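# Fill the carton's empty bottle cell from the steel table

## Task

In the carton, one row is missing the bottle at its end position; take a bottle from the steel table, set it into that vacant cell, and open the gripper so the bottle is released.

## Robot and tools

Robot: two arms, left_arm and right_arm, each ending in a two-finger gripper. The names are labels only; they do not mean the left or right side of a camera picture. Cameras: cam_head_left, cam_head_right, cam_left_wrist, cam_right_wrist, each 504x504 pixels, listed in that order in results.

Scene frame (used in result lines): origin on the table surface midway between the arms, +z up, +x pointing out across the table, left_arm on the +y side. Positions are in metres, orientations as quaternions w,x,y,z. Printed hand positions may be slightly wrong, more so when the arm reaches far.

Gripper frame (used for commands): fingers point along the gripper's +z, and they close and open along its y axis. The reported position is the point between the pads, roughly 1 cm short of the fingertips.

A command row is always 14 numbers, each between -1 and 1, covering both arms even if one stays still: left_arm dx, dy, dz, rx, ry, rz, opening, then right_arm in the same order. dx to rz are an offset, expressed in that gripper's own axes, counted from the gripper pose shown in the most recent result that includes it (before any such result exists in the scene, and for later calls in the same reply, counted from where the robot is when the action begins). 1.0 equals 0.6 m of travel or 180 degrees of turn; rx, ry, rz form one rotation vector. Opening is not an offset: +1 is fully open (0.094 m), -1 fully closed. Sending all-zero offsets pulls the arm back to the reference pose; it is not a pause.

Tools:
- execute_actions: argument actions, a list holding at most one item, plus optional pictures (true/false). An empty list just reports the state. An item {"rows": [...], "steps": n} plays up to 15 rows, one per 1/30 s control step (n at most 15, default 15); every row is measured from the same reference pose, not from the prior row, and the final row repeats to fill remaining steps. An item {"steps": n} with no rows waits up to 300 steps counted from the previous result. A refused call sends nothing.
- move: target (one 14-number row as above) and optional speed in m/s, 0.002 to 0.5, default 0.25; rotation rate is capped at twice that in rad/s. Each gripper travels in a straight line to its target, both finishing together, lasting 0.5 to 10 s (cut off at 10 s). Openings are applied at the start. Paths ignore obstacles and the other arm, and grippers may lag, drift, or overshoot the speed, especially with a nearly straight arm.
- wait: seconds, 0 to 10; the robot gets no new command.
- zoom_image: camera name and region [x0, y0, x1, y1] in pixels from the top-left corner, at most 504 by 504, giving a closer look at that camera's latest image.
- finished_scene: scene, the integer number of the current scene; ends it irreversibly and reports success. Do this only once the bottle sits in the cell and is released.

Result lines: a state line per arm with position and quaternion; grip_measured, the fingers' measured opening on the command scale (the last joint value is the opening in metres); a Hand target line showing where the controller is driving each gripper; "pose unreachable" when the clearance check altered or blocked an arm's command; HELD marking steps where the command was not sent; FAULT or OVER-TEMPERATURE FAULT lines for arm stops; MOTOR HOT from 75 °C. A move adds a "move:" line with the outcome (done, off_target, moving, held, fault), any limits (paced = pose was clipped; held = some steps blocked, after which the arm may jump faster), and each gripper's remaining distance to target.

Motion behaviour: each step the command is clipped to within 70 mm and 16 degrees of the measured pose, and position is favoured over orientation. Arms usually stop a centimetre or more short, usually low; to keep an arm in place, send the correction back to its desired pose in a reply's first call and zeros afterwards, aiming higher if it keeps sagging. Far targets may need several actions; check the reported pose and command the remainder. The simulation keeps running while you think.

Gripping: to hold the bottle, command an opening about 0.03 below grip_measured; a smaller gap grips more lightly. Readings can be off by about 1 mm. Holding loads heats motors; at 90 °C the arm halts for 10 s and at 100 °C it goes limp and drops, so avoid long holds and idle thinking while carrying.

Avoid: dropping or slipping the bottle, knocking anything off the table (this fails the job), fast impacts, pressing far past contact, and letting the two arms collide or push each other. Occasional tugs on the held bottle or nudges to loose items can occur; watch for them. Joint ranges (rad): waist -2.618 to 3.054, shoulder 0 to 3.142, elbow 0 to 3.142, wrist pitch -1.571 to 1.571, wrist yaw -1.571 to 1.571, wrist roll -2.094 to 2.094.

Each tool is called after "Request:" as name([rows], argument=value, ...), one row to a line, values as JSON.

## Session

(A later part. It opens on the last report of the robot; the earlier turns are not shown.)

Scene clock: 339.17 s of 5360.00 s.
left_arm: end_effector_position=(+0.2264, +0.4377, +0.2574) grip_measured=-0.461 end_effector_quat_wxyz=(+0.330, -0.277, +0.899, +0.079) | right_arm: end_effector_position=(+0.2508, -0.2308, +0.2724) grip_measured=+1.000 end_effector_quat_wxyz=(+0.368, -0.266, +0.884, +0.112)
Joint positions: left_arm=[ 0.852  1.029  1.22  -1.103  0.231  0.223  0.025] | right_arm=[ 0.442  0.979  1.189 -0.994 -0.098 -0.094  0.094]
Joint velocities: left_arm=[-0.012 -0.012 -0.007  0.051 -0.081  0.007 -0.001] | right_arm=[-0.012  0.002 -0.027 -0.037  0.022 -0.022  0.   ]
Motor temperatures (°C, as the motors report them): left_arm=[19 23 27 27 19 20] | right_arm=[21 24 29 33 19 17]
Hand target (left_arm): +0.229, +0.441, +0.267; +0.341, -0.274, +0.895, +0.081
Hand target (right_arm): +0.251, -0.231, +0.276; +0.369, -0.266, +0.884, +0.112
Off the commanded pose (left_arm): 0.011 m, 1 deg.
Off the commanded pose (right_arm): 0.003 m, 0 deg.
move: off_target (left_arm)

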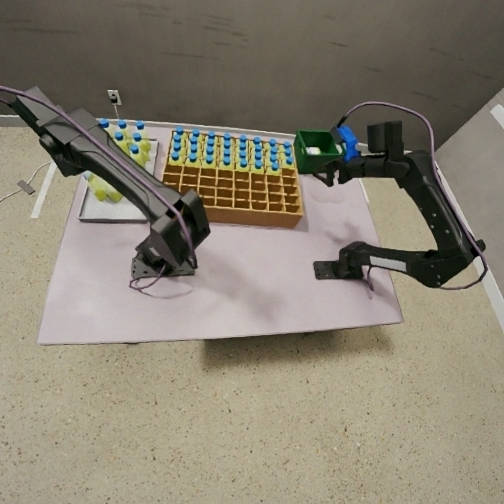

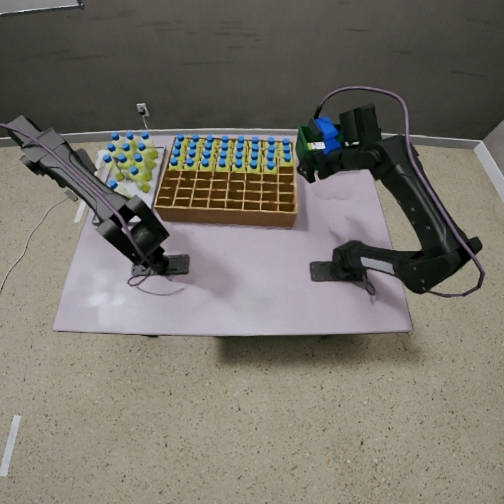

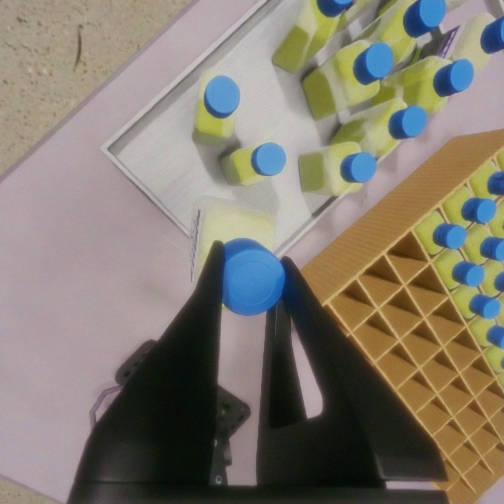

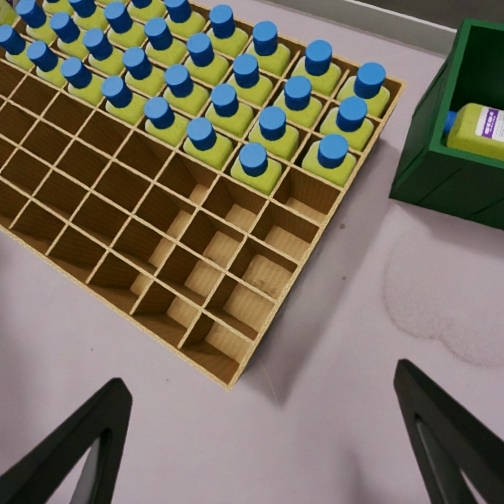

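Request:
move(target=[0.0615,-0.320,-0.057,0.1386,0,0.1841,-0.50, -0.004,0,-0.004,0,0,0,1.0], speed=0.12)

Scene clock: 363.50 s of 5360.00 s.
left_arm: end_effector_position=(+0.2804, +0.2484, +0.2579) grip_measured=-0.461 end_effector_quat_wxyz=(+0.324, +0.065, +0.944, -0.021) | right_arm: end_effector_position=(+0.2508, -0.2308, +0.2724) grip_measured=+1.000 end_effector_quat_wxyz=(+0.368, -0.266, +0.884, +0.112)
Joint positions: left_arm=[-0.014  0.98   1.22  -1.155  0.103  0.137  0.025] | right_arm=[ 0.442  0.979  1.189 -0.994 -0.098 -0.094  0.094]
Joint velocities: left_arm=[ 0.012  0.007  0.017 -0.037 -0.007  0.007 -0.001] | right_arm=[ 0.002 -0.002 -0.012 -0.007 -0.037  0.007  0.   ]
Motor temperatures (°C, as the motors report them): left_arm=[19 23 28 27 19 20] | right_arm=[21 24 29 32 19 17]
Hand target (left_arm): +0.289, +0.247, +0.267; +0.344, +0.067, +0.936, -0.018
Hand target (right_arm): +0.251, -0.231, +0.276; +0.369, -0.266, +0.884, +0.112
Off the commanded pose (left_arm): 0.014 m, 3 deg.
Off the commanded pose (right_arm): 0.003 m, 0 deg.
After step 90, 17.97 s passed at rest.
move: off_target (left_arm)

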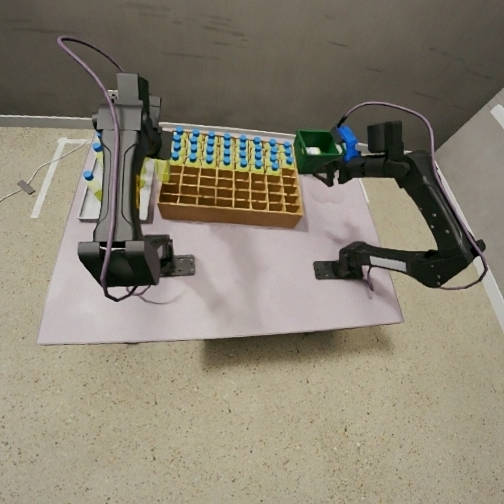

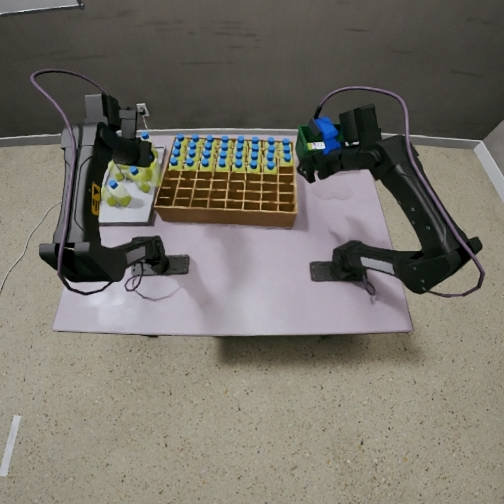

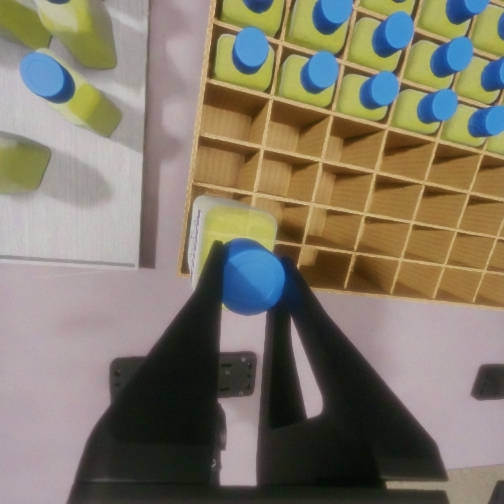

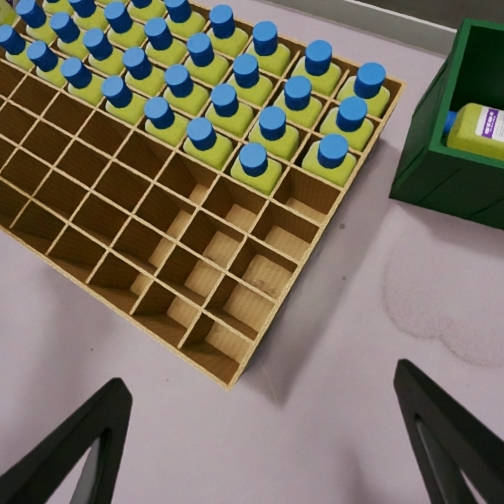

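Request:
move(target=[0.174,-0.392,-0.060,0.158,-0.022,0.188,-0.50, -0.004,0,-0.004,0,0,0,1.0], speed=0.12)

Scene clock: 380.13 s of 5360.00 s.
left_arm: end_effector_position=(+0.1378, +0.0344, +0.2192) grip_measured=-0.461 end_effector_quat_wxyz=(+0.315, +0.416, +0.840, -0.148) | right_arm: end_effector_position=(+0.2508, -0.2308, +0.2724) grip_measured=+1.000 end_effector_quat_wxyz=(+0.368, -0.266, +0.884, +0.112)
Joint positions: left_arm=[-1.382  0.894  0.998 -1.01  -0.278 -0.317  0.025] | right_arm=[ 0.442  0.979  1.189 -0.994 -0.098 -0.094  0.094]
Joint velocities: left_arm=[-0.017 -0.002  0.002  0.022 -0.037 -0.051  0.001] | right_arm=[ 0.002  0.007 -0.002  0.022 -0.022 -0.022  0.   ]
Motor temperatures (°C, as the motors report them): left_arm=[19 23 27 28 19 20] | right_arm=[21 24 29 32 19 17]
Hand target (left_arm): +0.141, +0.029, +0.221; +0.328, +0.412, +0.837, -0.150
Hand target (right_arm): +0.251, -0.231, +0.276; +0.369, -0.266, +0.884, +0.112
Off the commanded pose (left_arm): 0.009 m, 1 deg.
Off the commanded pose (right_arm): 0.003 m, 0 deg.
After step 90, 9.97 s passed at rest.
move: done

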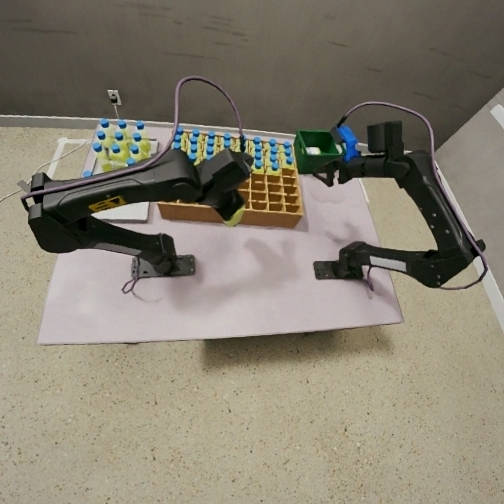

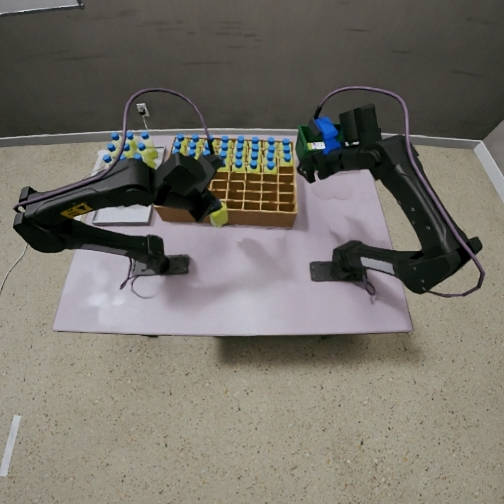

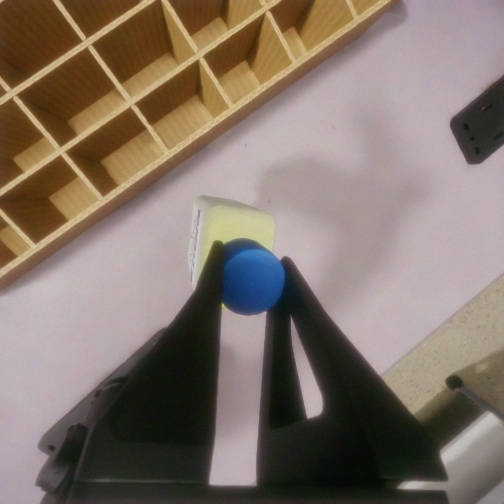

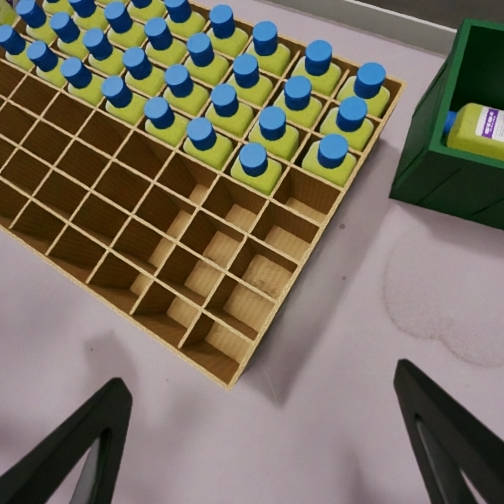

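Request:
move(target=[0.090,-0.001,0.1155,0,0,0,-0.50, 0.0525,0.219,-0.0275,-0.128,-0.004,-0.1266,1.0], speed=0.06)

Scene clock: 402.53 s of 5360.00 s.
left_arm: end_effector_position=(+0.1355, +0.0359, +0.1228) grip_measured=-0.461 end_effector_quat_wxyz=(+0.296, +0.427, +0.845, -0.132) | right_arm: end_effector_position=(+0.1537, -0.1395, +0.2619) grip_measured=+1.000 end_effector_quat_wxyz=(+0.324, -0.493, +0.780, +0.208)
Joint positions: left_arm=[-1.382  0.862  0.631 -0.729 -0.267 -0.313  0.025] | right_arm=[ 0.89   0.945  1.134 -0.984 -0.166 -0.16   0.094]
Joint velocities: left_arm=[-0.032  0.012 -0.017 -0.007  0.037  0.007  0.001] | right_arm=[-0.007  0.022  0.007 -0.051 -0.022  0.081  0.   ]
Motor temperatures (°C, as the motors report them): left_arm=[19 23 27 28 19 20] | right_arm=[21 24 29 32 19 17]
Hand target (left_arm): +0.140, +0.033, +0.131; +0.315, +0.416, +0.840, -0.147
Hand target (right_arm): +0.149, -0.138, +0.263; +0.329, -0.500, +0.772, +0.215
Off the commanded pose (left_arm): 0.011 m, 3 deg.
Off the commanded pose (right_arm): 0.004 m, 2 deg.
After step 90, 14.40 s passed at rest.
move: off_target (left_arm)

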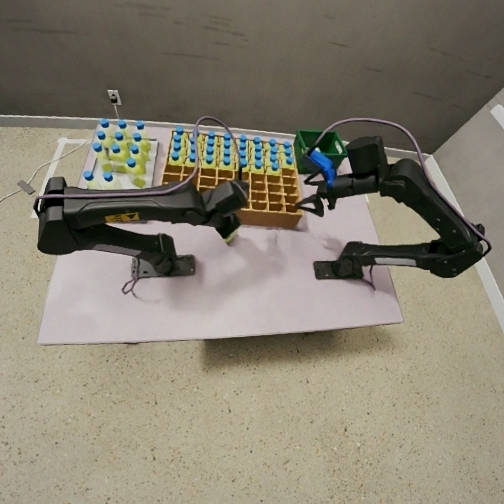

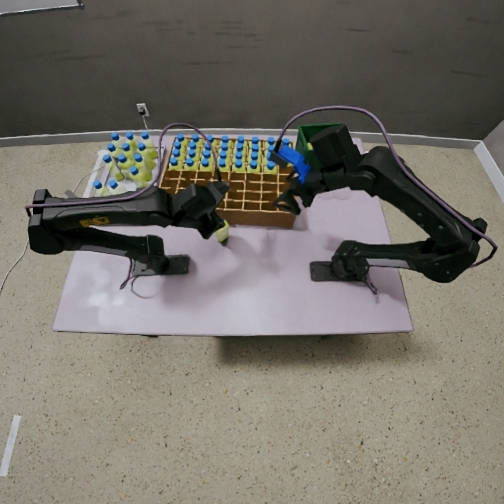

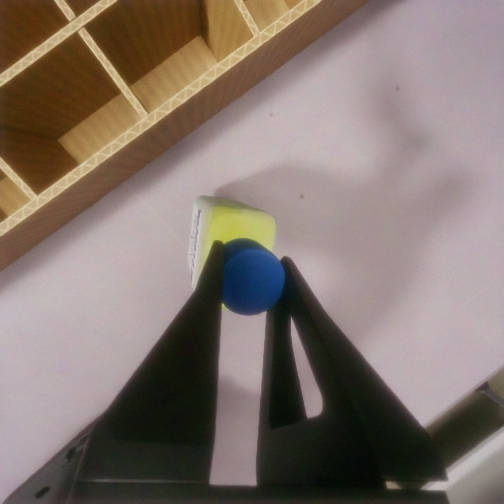

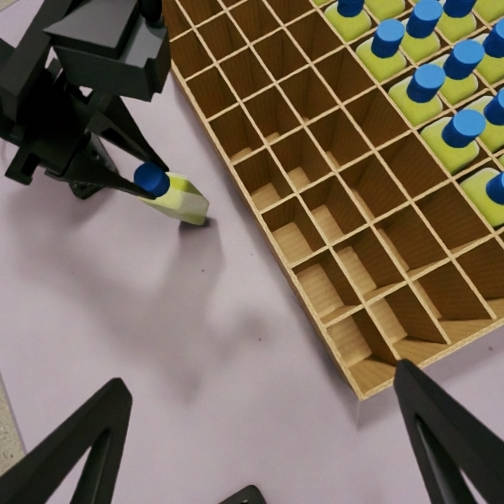

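Request:
move(target=[0.004,0.002,0.014,0,-0.016,0,-0.50, -0.004,0,-0.004,0,0,0,1.0], speed=0.015)

Scene clock: 412.60 s of 5360.00 s.
left_arm: end_effector_position=(+0.1345, +0.0385, +0.1050) grip_measured=-0.461 end_effector_quat_wxyz=(+0.291, +0.430, +0.845, -0.127) | right_arm: end_effector_position=(+0.1537, -0.1394, +0.2620) grip_measured=+1.000 end_effector_quat_wxyz=(+0.324, -0.493, +0.780, +0.208)
Joint positions: left_arm=[-1.382  0.862  0.567 -0.678 -0.265 -0.309  0.025] | right_arm=[ 0.89   0.945  1.134 -0.983 -0.166 -0.16   0.094]
Joint velocities: left_arm=[-0.012 -0.017 -0.012 -0.007 -0.037 -0.007  0.001] | right_arm=[-0.002 -0.002 -0.017 -0.037 -0.007 -0.066  0.   ]
Motor temperatures (°C, as the motors report them): left_arm=[19 23 27 28 19 20] | right_arm=[21 24 28 33 19 17]
Hand target (left_arm): +0.138, +0.034, +0.115; +0.316, +0.423, +0.837, -0.143
Hand target (right_arm): +0.154, -0.139, +0.265; +0.324, -0.493, +0.780, +0.208
Off the commanded pose (left_arm): 0.011 m, 4 deg.
Off the commanded pose (right_arm): 0.003 m, 0 deg.
After step 90, 5.27 s passed at rest.
move: off_target (left_arm)

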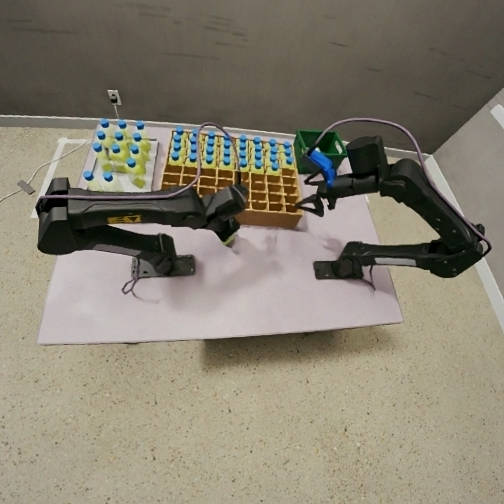

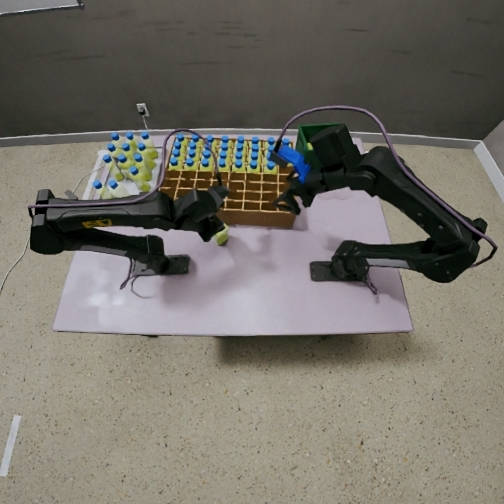

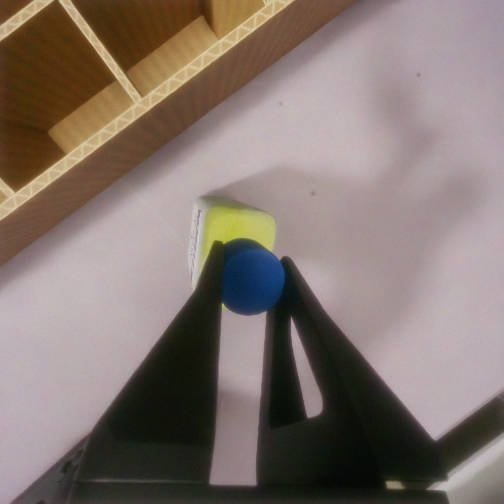

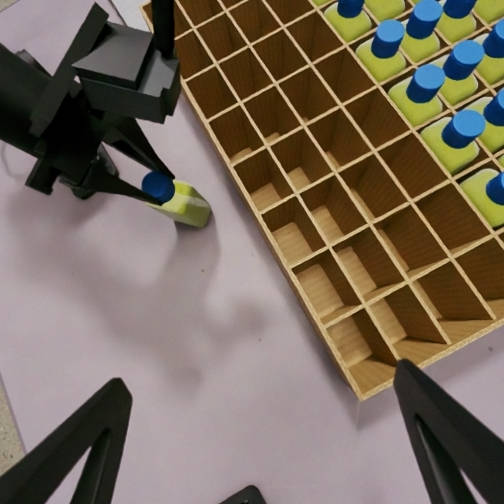

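Request:
zoom_image(camera="cam_right_wrist", region=[90, 130, 260, 270])

Region (90, 130, 260, 270) of cam_right_wrist's 504x504 image, scaled by 2.965, with more detail than that image has; it fills the top 415 rows of this view, and the rest is white.

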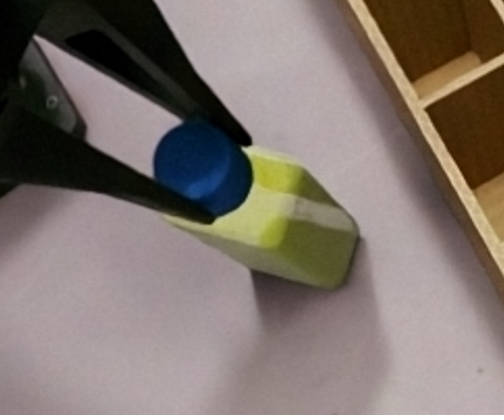

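Request:
move(target=[-0.011,0,-0.004,0,-0.03,0,-0.50, -0.004,0,-0.004,0,0,0,1.0], speed=0.015)

Scene clock: 429.23 s of 5360.00 s.
left_arm: end_effector_position=(+0.1343, +0.0396, +0.1027) grip_measured=-0.461 end_effector_quat_wxyz=(+0.308, +0.429, +0.838, -0.136) | right_arm: end_effector_position=(+0.1537, -0.1394, +0.2620) grip_measured=+1.000 end_effector_quat_wxyz=(+0.324, -0.493, +0.780, +0.208)
Joint positions: left_arm=[-1.396  0.82   0.523 -0.64  -0.284 -0.308  0.025] | right_arm=[ 0.89   0.945  1.134 -0.983 -0.166 -0.16   0.094]
Joint velocities: left_arm=[-0.002 -0.007  0.002 -0.037 -0.051  0.051  0.   ] | right_arm=[-0.017  0.012  0.007  0.007 -0.007  0.022  0.   ]
Motor temperatures (°C, as the motors report them): left_arm=[19 23 27 28 19 20] | right_arm=[21 24 29 32 19 17]
Hand target (left_arm): +0.137, +0.035, +0.111; +0.330, +0.423, +0.831, -0.148
Hand target (right_arm): +0.154, -0.139, +0.265; +0.324, -0.493, +0.780, +0.208
Off the commanded pose (left_arm): 0.010 m, 3 deg.
Off the commanded pose (right_arm): 0.003 m, 0 deg.
After step 90, 10.37 s passed at rest.
move: off_target (left_arm)

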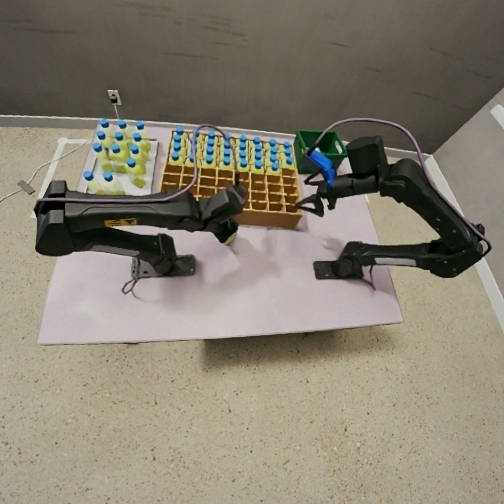

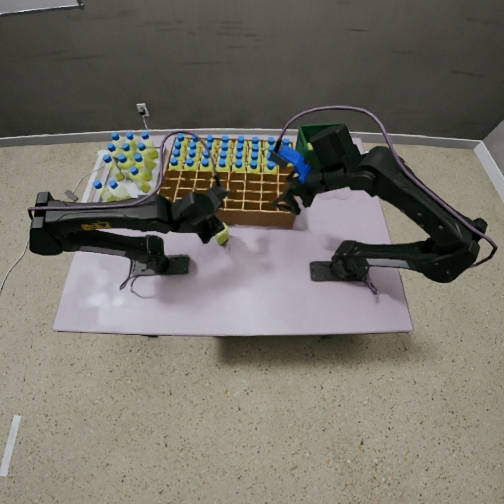

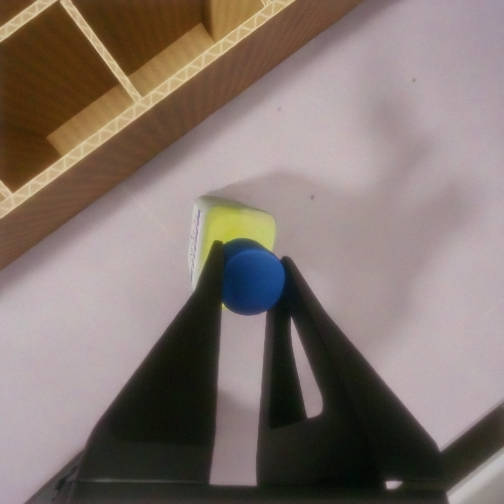

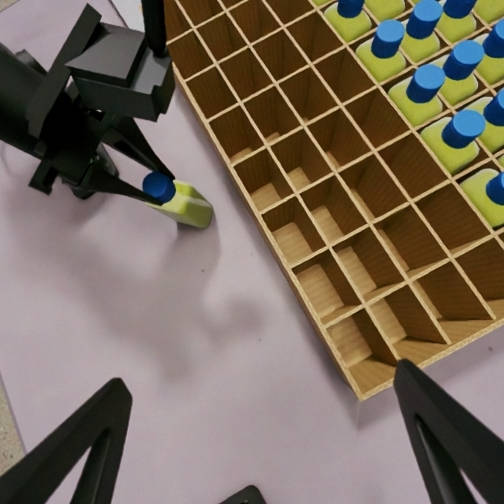

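Request:
move(target=[-0.006,0,-0.003,0,-0.016,0,-0.50, -0.004,0,-0.004,0,0,0,1.0], speed=0.015)

Scene clock: 435.60 s of 5360.00 s.
left_arm: end_effector_position=(+0.1345, +0.0396, +0.1024) grip_measured=-0.461 end_effector_quat_wxyz=(+0.312, +0.427, +0.837, -0.141) | right_arm: end_effector_position=(+0.1537, -0.1394, +0.2620) grip_measured=+1.000 end_effector_quat_wxyz=(+0.324, -0.493, +0.780, +0.208)
Joint positions: left_arm=[-1.396  0.807  0.51  -0.627 -0.285 -0.308  0.025] | right_arm=[ 0.89   0.945  1.134 -0.983 -0.166 -0.16   0.094]
Joint velocities: left_arm=[ 0.002  0.022  0.002 -0.051  0.022  0.007 -0.001] | right_arm=[-0.002 -0.007 -0.002 -0.066 -0.051 -0.066  0.   ]
Motor temperatures (°C, as the motors report them): left_arm=[19 23 27 28 19 20] | right_arm=[21 24 29 32 19 17]
Hand target (left_arm): +0.135, +0.038, +0.106; +0.328, +0.425, +0.831, -0.147
Hand target (right_arm): +0.154, -0.139, +0.265; +0.324, -0.493, +0.780, +0.208
Off the commanded pose (left_arm): 0.004 m, 2 deg.
Off the commanded pose (right_arm): 0.003 m, 0 deg.
After step 90, 1.50 s passed at rest.
move: done

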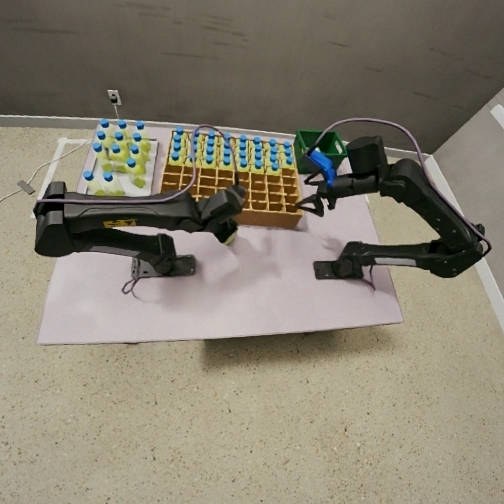

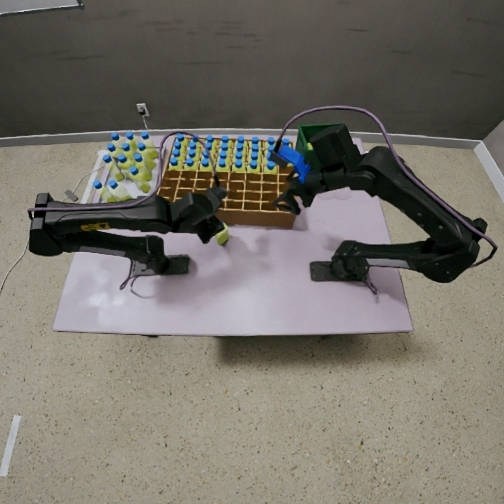

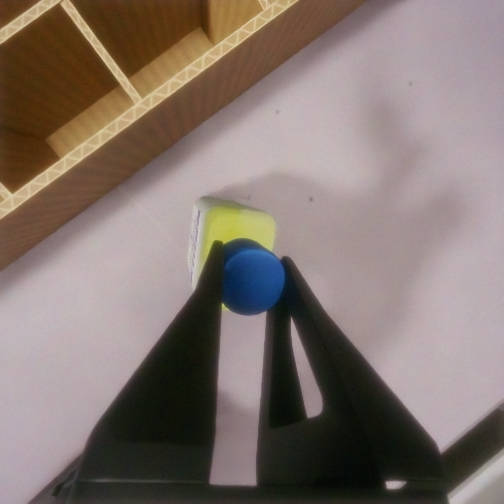

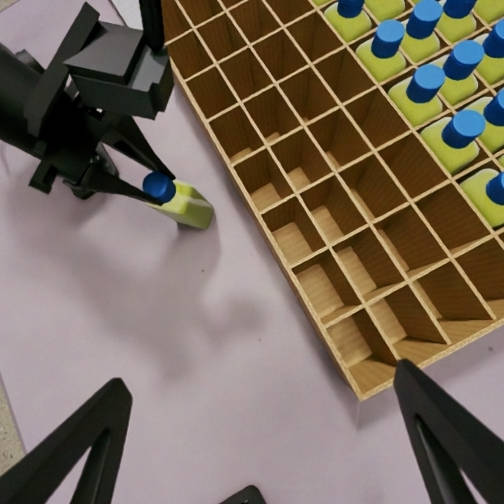

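Contact is established (z stopped dropping). Releasing gently.

Request:
execute_actions([
  {"rows": [[0,0,-0.003,0,-0.01,0,-0.48,0,0,0,0,0,0,1.0],[0,0,-0.003,0,-0.01,0,-0.465,0,0,0,0,0,0,1.0],[0,0,-0.003,0,-0.01,0,-0.455,0,0,0,0,0,0,1.0],[0,0,-0.003,0,-0.01,0,-0.445,0,0,0,0,0,0,1.0],[0,0,-0.003,0,-0.01,0,-0.43,0,0,0,0,0,0,1.0],[0,0,-0.003,0,-0.01,0,-0.41,0,0,0,0,0,0,1.0],[0,0,-0.003,0,-0.01,0,-0.38,0,0,0,0,0,0,1.0],[0,0,-0.003,0,-0.01,0,-0.34,0,0,0,0,0,0,1.0],[0,0,-0.003,0,-0.01,0,-0.28,0,0,0,0,0,0,1.0],[0,0,-0.003,0,-0.01,0,-0.2,0,0,0,0,0,0,1.0],[0,0,-0.003,0,-0.01,0,-0.1,0,0,0,0,0,0,1.0],[0,0,-0.003,0,-0.01,0,0.0,0,0,0,0,0,0,1.0],[0,0,-0.003,0,-0.01,0,0.1,0,0,0,0,0,0,1.0]], "steps": 15},
])

Scene clock: 443.80 s of 5360.00 s.
left_arm: end_effector_position=(+0.1341, +0.0401, +0.1027) grip_measured=+0.095 end_effector_quat_wxyz=(+0.315, +0.426, +0.836, -0.143) | right_arm: end_effector_position=(+0.1537, -0.1394, +0.2620) grip_measured=+1.000 end_effector_quat_wxyz=(+0.324, -0.493, +0.780, +0.208)
Joint positions: left_arm=[-1.4    0.796  0.503 -0.624 -0.289 -0.309  0.051] | right_arm=[ 0.89   0.945  1.134 -0.983 -0.166 -0.16   0.094]
Joint velocities: left_arm=[ 0.002 -0.007 -0.012 -0.037 -0.037  0.007  0.005] | right_arm=[ 0.012 -0.012  0.002 -0.051 -0.081 -0.066  0.   ]
Motor temperatures (°C, as the motors report them): left_arm=[19 23 27 28 19 20] | right_arm=[21 24 29 32 19 17]
Hand target (left_arm): +0.134, +0.040, +0.104; +0.325, +0.424, +0.832, -0.148
Hand target (right_arm): +0.154, -0.139, +0.262; +0.324, -0.493, +0.780, +0.208
Off the commanded pose (left_arm): 0.001 m, 1 deg.
Off the commanded pose (right_arm): 0.000 m, 0 deg.
Steps of this call (steps 1 to 90: nothing new was sent; then 4.70 s passed at rest; steps 91 to 105: all 15 steps of this action). Readings (end_effector_position):
91: left_arm (+0.1344, +0.0395, +0.1025) | right_arm (+0.1537, -0.1394, +0.2620)
92: left_arm (+0.1343, +0.0394, +0.1025) | right_arm (+0.1537, -0.1394, +0.2620)
94: left_arm (+0.1341, +0.0393, +0.1027) | right_arm (+0.1537, -0.1394, +0.2620)
98: left_arm (+0.1339, +0.0399, +0.1027) | right_arm (+0.1537, -0.1394, +0.2620)
105: the state above

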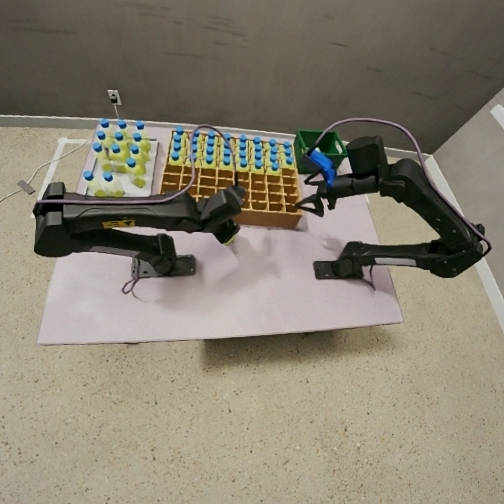

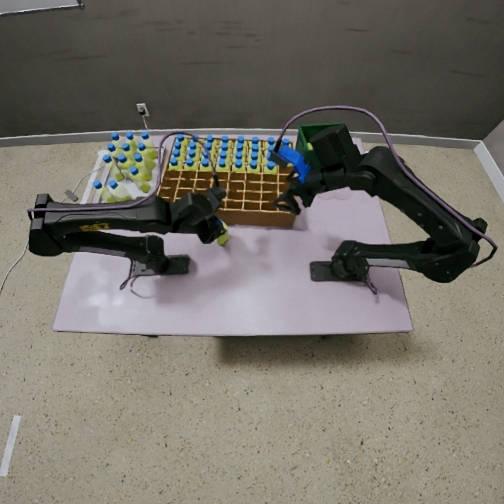

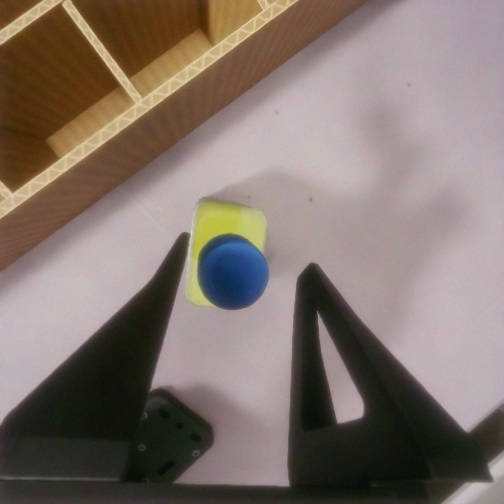

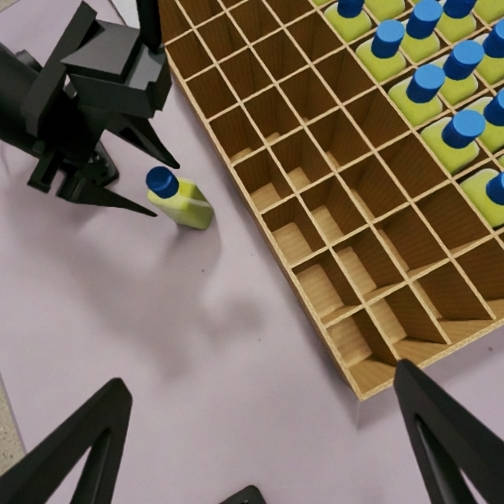

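Request:
move(target=[-0.108,0.0115,-0.127,0,0,0,0.3, -0.004,0,-0.004,0,0,0,1.0], speed=0.12)

Scene clock: 452.53 s of 5360.00 s.
left_arm: end_effector_position=(+0.1362, +0.0395, +0.2001) grip_measured=+0.298 end_effector_quat_wxyz=(+0.319, +0.426, +0.834, -0.149) | right_arm: end_effector_position=(+0.1537, -0.1394, +0.2620) grip_measured=+1.000 end_effector_quat_wxyz=(+0.324, -0.493, +0.780, +0.208)
Joint positions: left_arm=[-1.38   0.841  0.898 -0.955 -0.273 -0.29   0.061] | right_arm=[ 0.89   0.945  1.134 -0.983 -0.166 -0.16   0.094]
Joint velocities: left_arm=[-0.002 -0.012 -0.007  0.037  0.037  0.007 -0.   ] | right_arm=[0.007 0.002 0.007 0.007 0.022 0.022 0.   ]
Motor temperatures (°C, as the motors report them): left_arm=[19 23 27 28 19 20] | right_arm=[21 23 29 32 19 17]
Hand target (left_arm): +0.138, +0.041, +0.203; +0.315, +0.426, +0.836, -0.143
Hand target (right_arm): +0.154, -0.139, +0.265; +0.324, -0.493, +0.780, +0.208
Off the commanded pose (left_arm): 0.004 m, 1 deg.
Off the commanded pose (right_arm): 0.003 m, 0 deg.
After step 90, 4.30 s passed at rest.
move: done

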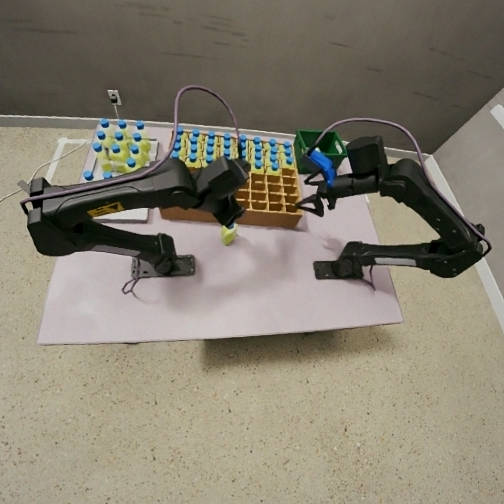

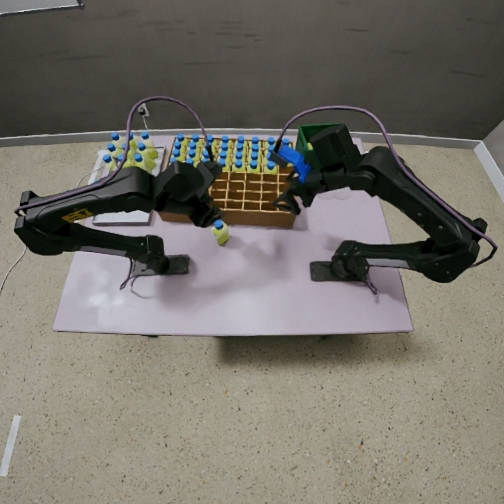

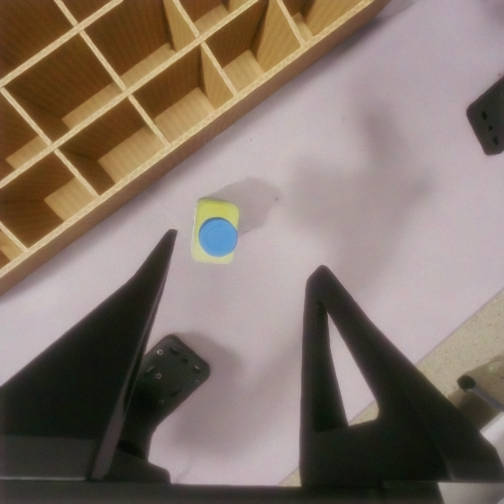

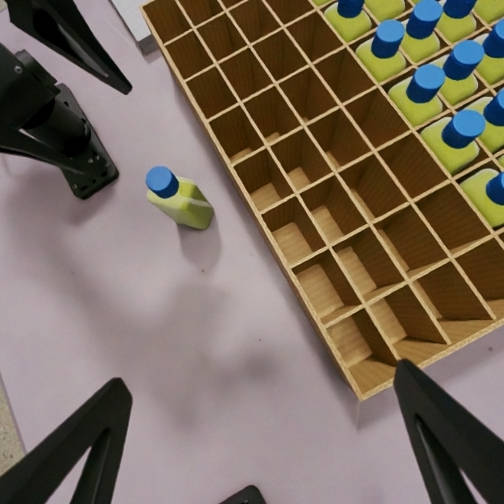

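Request:
move(target=[0.077,0.384,-0.211,-0.170,0.009,-0.2096,0.3, -0.087,0.091,0.136,0,-0.005,0,0.3], speed=0.2)

Scene clock: 483.70 s of 5360.00 s.
left_arm: end_effector_position=(+0.2562, +0.2727, +0.2612) grip_measured=+0.298 end_effector_quat_wxyz=(+0.332, +0.038, +0.942, -0.018) | right_arm: end_effector_position=(+0.1437, -0.0374, +0.2310) grip_measured=+0.302 end_effector_quat_wxyz=(+0.318, -0.494, +0.782, +0.207)
Joint positions: left_arm=[ 0.172  0.903  1.204 -1.218  0.195  0.235  0.061] | right_arm=[ 1.203  1.233  1.154 -0.715  0.05   0.064  0.061]
Joint velocities: left_arm=[-0.022 -0.012 -0.002 -0.037  0.081  0.022 -0.   ] | right_arm=[ 0.002  0.012  0.012 -0.022 -0.051 -0.007  0.001]
Motor temperatures (°C, as the motors report them): left_arm=[19 23 28 27 19 20] | right_arm=[21 23 29 32 19 17]
Hand target (left_arm): +0.255, +0.273, +0.267; +0.333, +0.039, +0.942, -0.021
Hand target (right_arm): +0.145, -0.030, +0.240; +0.329, -0.491, +0.778, +0.213
Off the commanded pose (left_arm): 0.011 m, 1 deg.
Off the commanded pose (right_arm): 0.013 m, 2 deg.
After step 90, 25.57 s passed at rest.
move: off_target (left_arm, right_arm)

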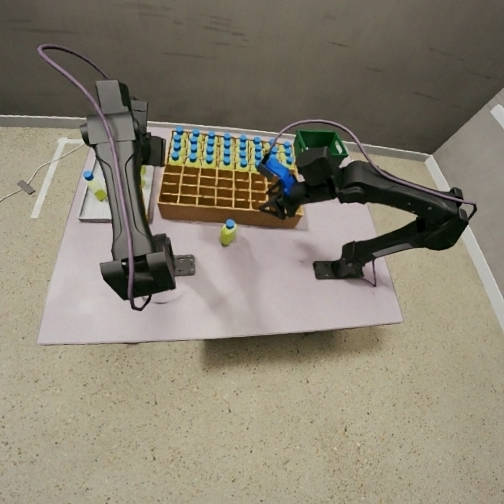

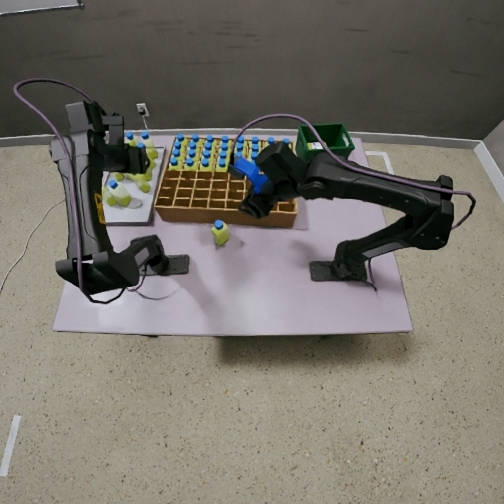

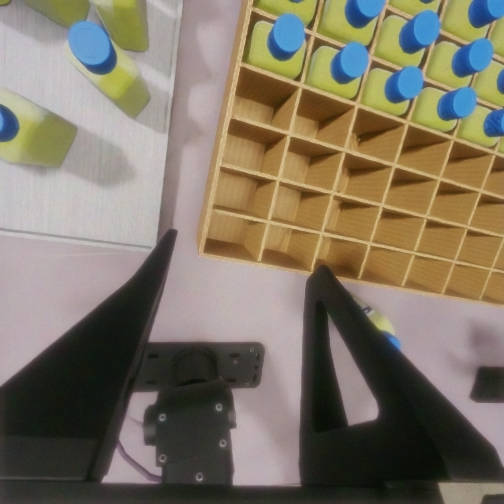

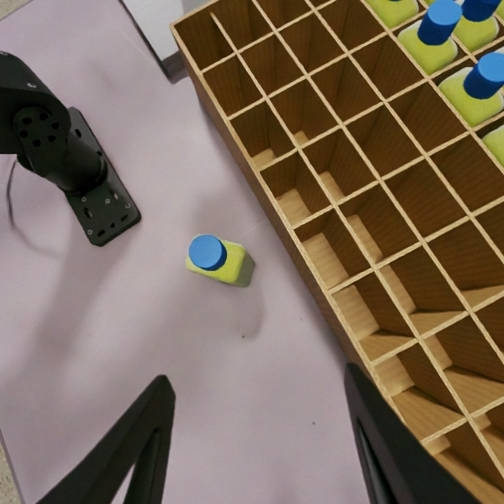

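Request:
move(target=[-0.002,0,-0.003,0,0,0,0.3, -0.039,0.0605,0.164,0,-0.008,0,0.3], speed=0.12)

Scene clock: 497.20 s of 5360.00 s.
left_arm: end_effector_position=(+0.2562, +0.2723, +0.2612) grip_measured=+0.298 end_effector_quat_wxyz=(+0.332, +0.039, +0.942, -0.019) | right_arm: end_effector_position=(+0.1465, +0.0454, +0.1634) grip_measured=+0.302 end_effector_quat_wxyz=(+0.312, -0.497, +0.783, +0.203)
Joint positions: left_arm=[ 0.172  0.903  1.204 -1.218  0.198  0.237  0.061] | right_arm=[ 1.286  1.551  1.154 -0.416  0.105  0.122  0.061]
Joint velocities: left_arm=[-0.007 -0.017 -0.012 -0.007 -0.007  0.022 -0.001] | right_arm=[-0.022 -0.027 -0.002 -0.051 -0.022  0.022 -0.   ]
Motor temperatures (°C, as the motors report them): left_arm=[19 23 28 27 19 20] | right_arm=[21 24 30 33 19 17]
Hand target (left_arm): +0.256, +0.273, +0.263; +0.332, +0.038, +0.942, -0.018
Hand target (right_arm): +0.147, +0.055, +0.176; +0.327, -0.491, +0.778, +0.213
Off the commanded pose (left_arm): 0.002 m, 0 deg.
Off the commanded pose (right_arm): 0.018 m, 2 deg.
After step 90, 9.03 s passed at rest.
move: off_target (right_arm)

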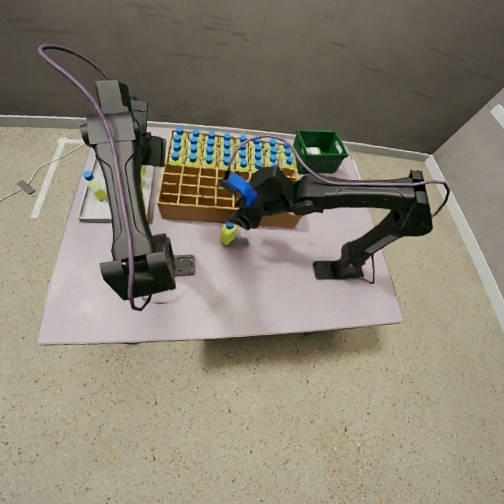

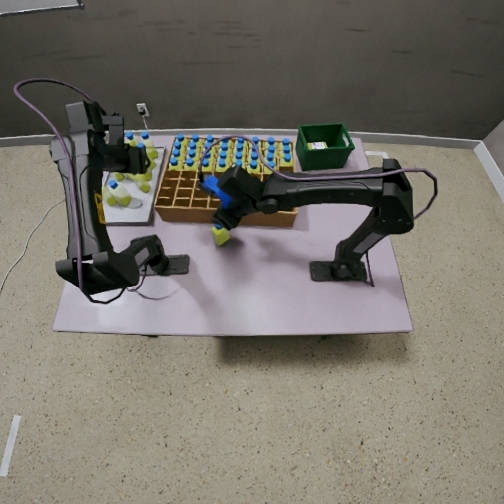

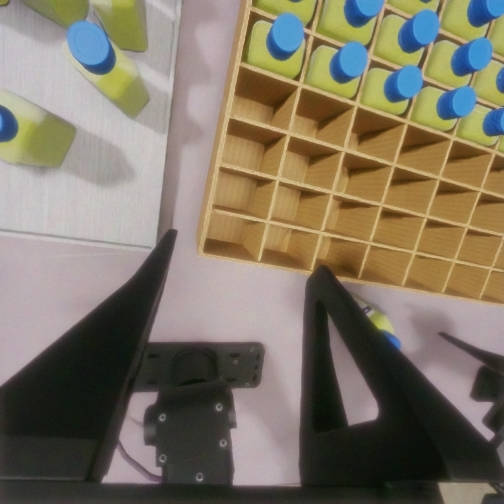

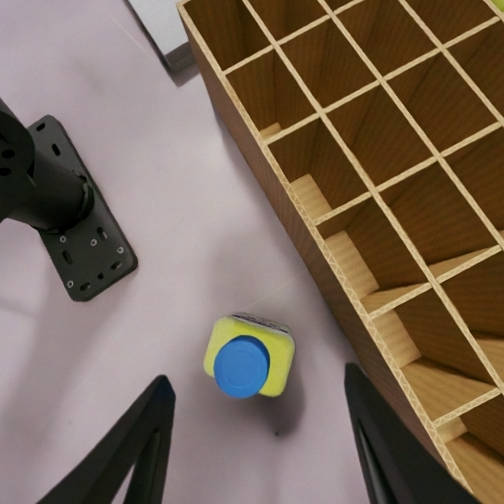

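Request:
move(target=[-0.002,0,-0.003,0,0,0,0.3, 0.007,0.014,0.040,0,-0.014,0,0.3], speed=0.05)

Scene clock: 513.50 s of 5360.00 s.
left_arm: end_effector_position=(+0.2562, +0.2723, +0.2612) grip_measured=+0.298 end_effector_quat_wxyz=(+0.332, +0.039, +0.942, -0.019) | right_arm: end_effector_position=(+0.1464, +0.0603, +0.1492) grip_measured=+0.302 end_effector_quat_wxyz=(+0.330, -0.493, +0.775, +0.218)
Joint positions: left_arm=[ 0.172  0.903  1.204 -1.218  0.198  0.237  0.061] | right_arm=[ 1.299  1.59   1.101 -0.275  0.115  0.127  0.061]
Joint velocities: left_arm=[ 0.002 -0.012  0.002 -0.022  0.037 -0.022 -0.   ] | right_arm=[-0.007  0.002  0.007  0.022  0.037 -0.051 -0.   ]
Motor temperatures (°C, as the motors report them): left_arm=[19 23 27 27 19 20] | right_arm=[21 25 31 33 19 17]
Hand target (left_arm): +0.256, +0.272, +0.263; +0.332, +0.039, +0.942, -0.019
Hand target (right_arm): +0.144, +0.061, +0.143; +0.329, -0.493, +0.776, +0.214
Off the commanded pose (left_arm): 0.002 m, 0 deg.
Off the commanded pose (right_arm): 0.006 m, 0 deg.
After step 90, 12.23 s passed at rest.
move: done

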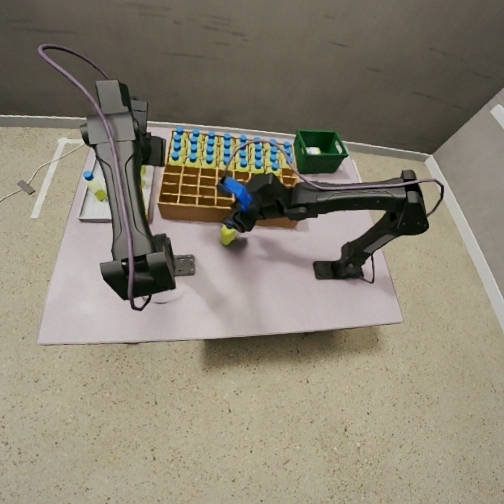

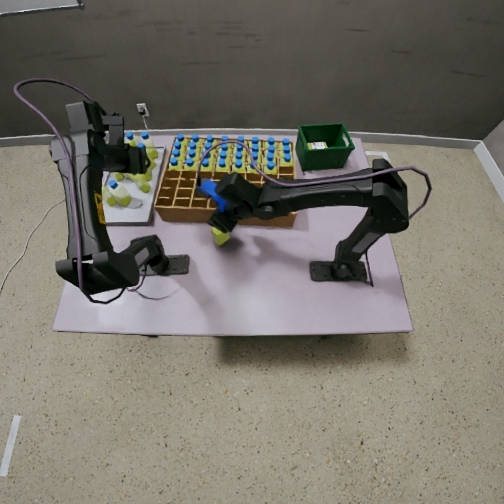

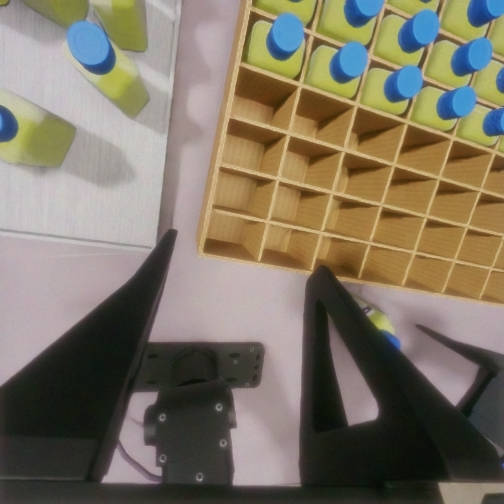

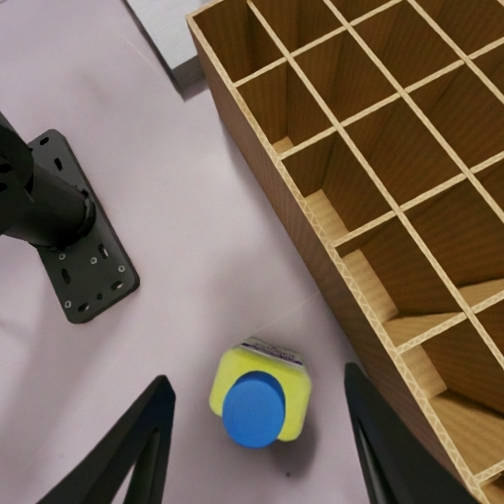

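Request:
move(target=[-0.002,0,-0.003,0,0,0,0.3, 0.029,0,0.017,0,-0.006,0,0.3], speed=0.04)

Scene clock: 523.57 s of 5360.00 s.
left_arm: end_effector_position=(+0.2562, +0.2723, +0.2612) grip_measured=+0.298 end_effector_quat_wxyz=(+0.332, +0.039, +0.942, -0.019) | right_arm: end_effector_position=(+0.1449, +0.0547, +0.1289) grip_measured=+0.302 end_effector_quat_wxyz=(+0.331, -0.492, +0.775, +0.218)
Joint positions: left_arm=[ 0.172  0.903  1.204 -1.218  0.198  0.237  0.061] | right_arm=[ 1.299  1.59   1.015 -0.187  0.115  0.127  0.061]
Joint velocities: left_arm=[ 0.002 -0.012 -0.007 -0.051  0.007  0.007 -0.   ] | right_arm=[-0.017 -0.017  0.012  0.183 -0.007 -0.037  0.001]
Motor temperatures (°C, as the motors report them): left_arm=[19 23 27 27 19 20] | right_arm=[21 25 30 33 19 17]
Hand target (left_arm): +0.256, +0.272, +0.263; +0.332, +0.039, +0.942, -0.019
Hand target (right_arm): +0.144, +0.056, +0.130; +0.337, -0.491, +0.772, +0.222
Off the commanded pose (left_arm): 0.002 m, 0 deg.
Off the commanded pose (right_arm): 0.002 m, 1 deg.
After step 90, 6.33 s passed at rest.
move: done

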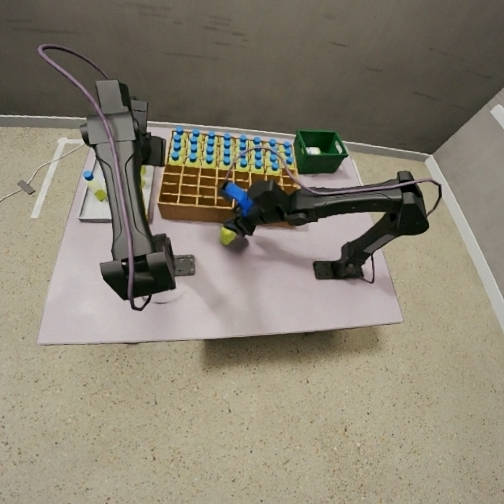

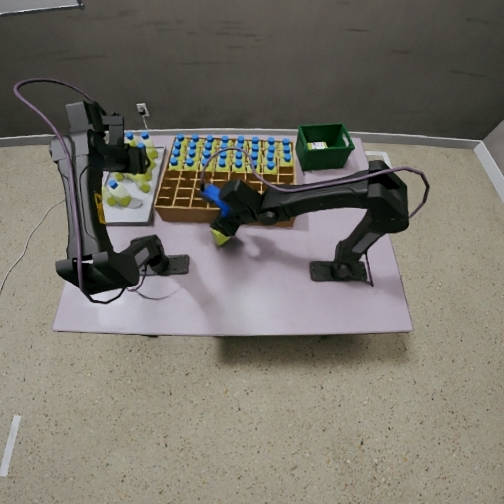

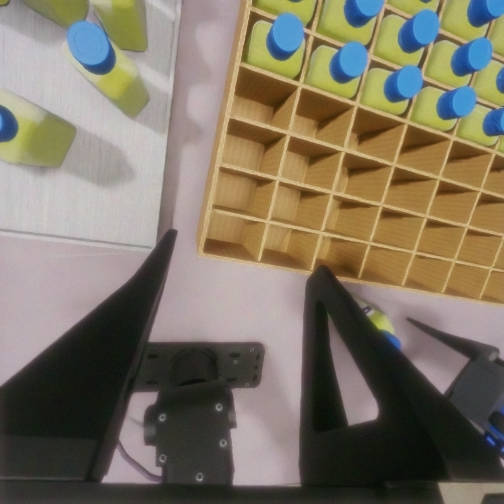

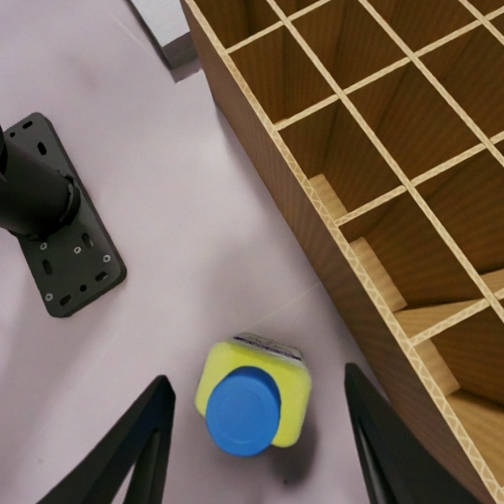

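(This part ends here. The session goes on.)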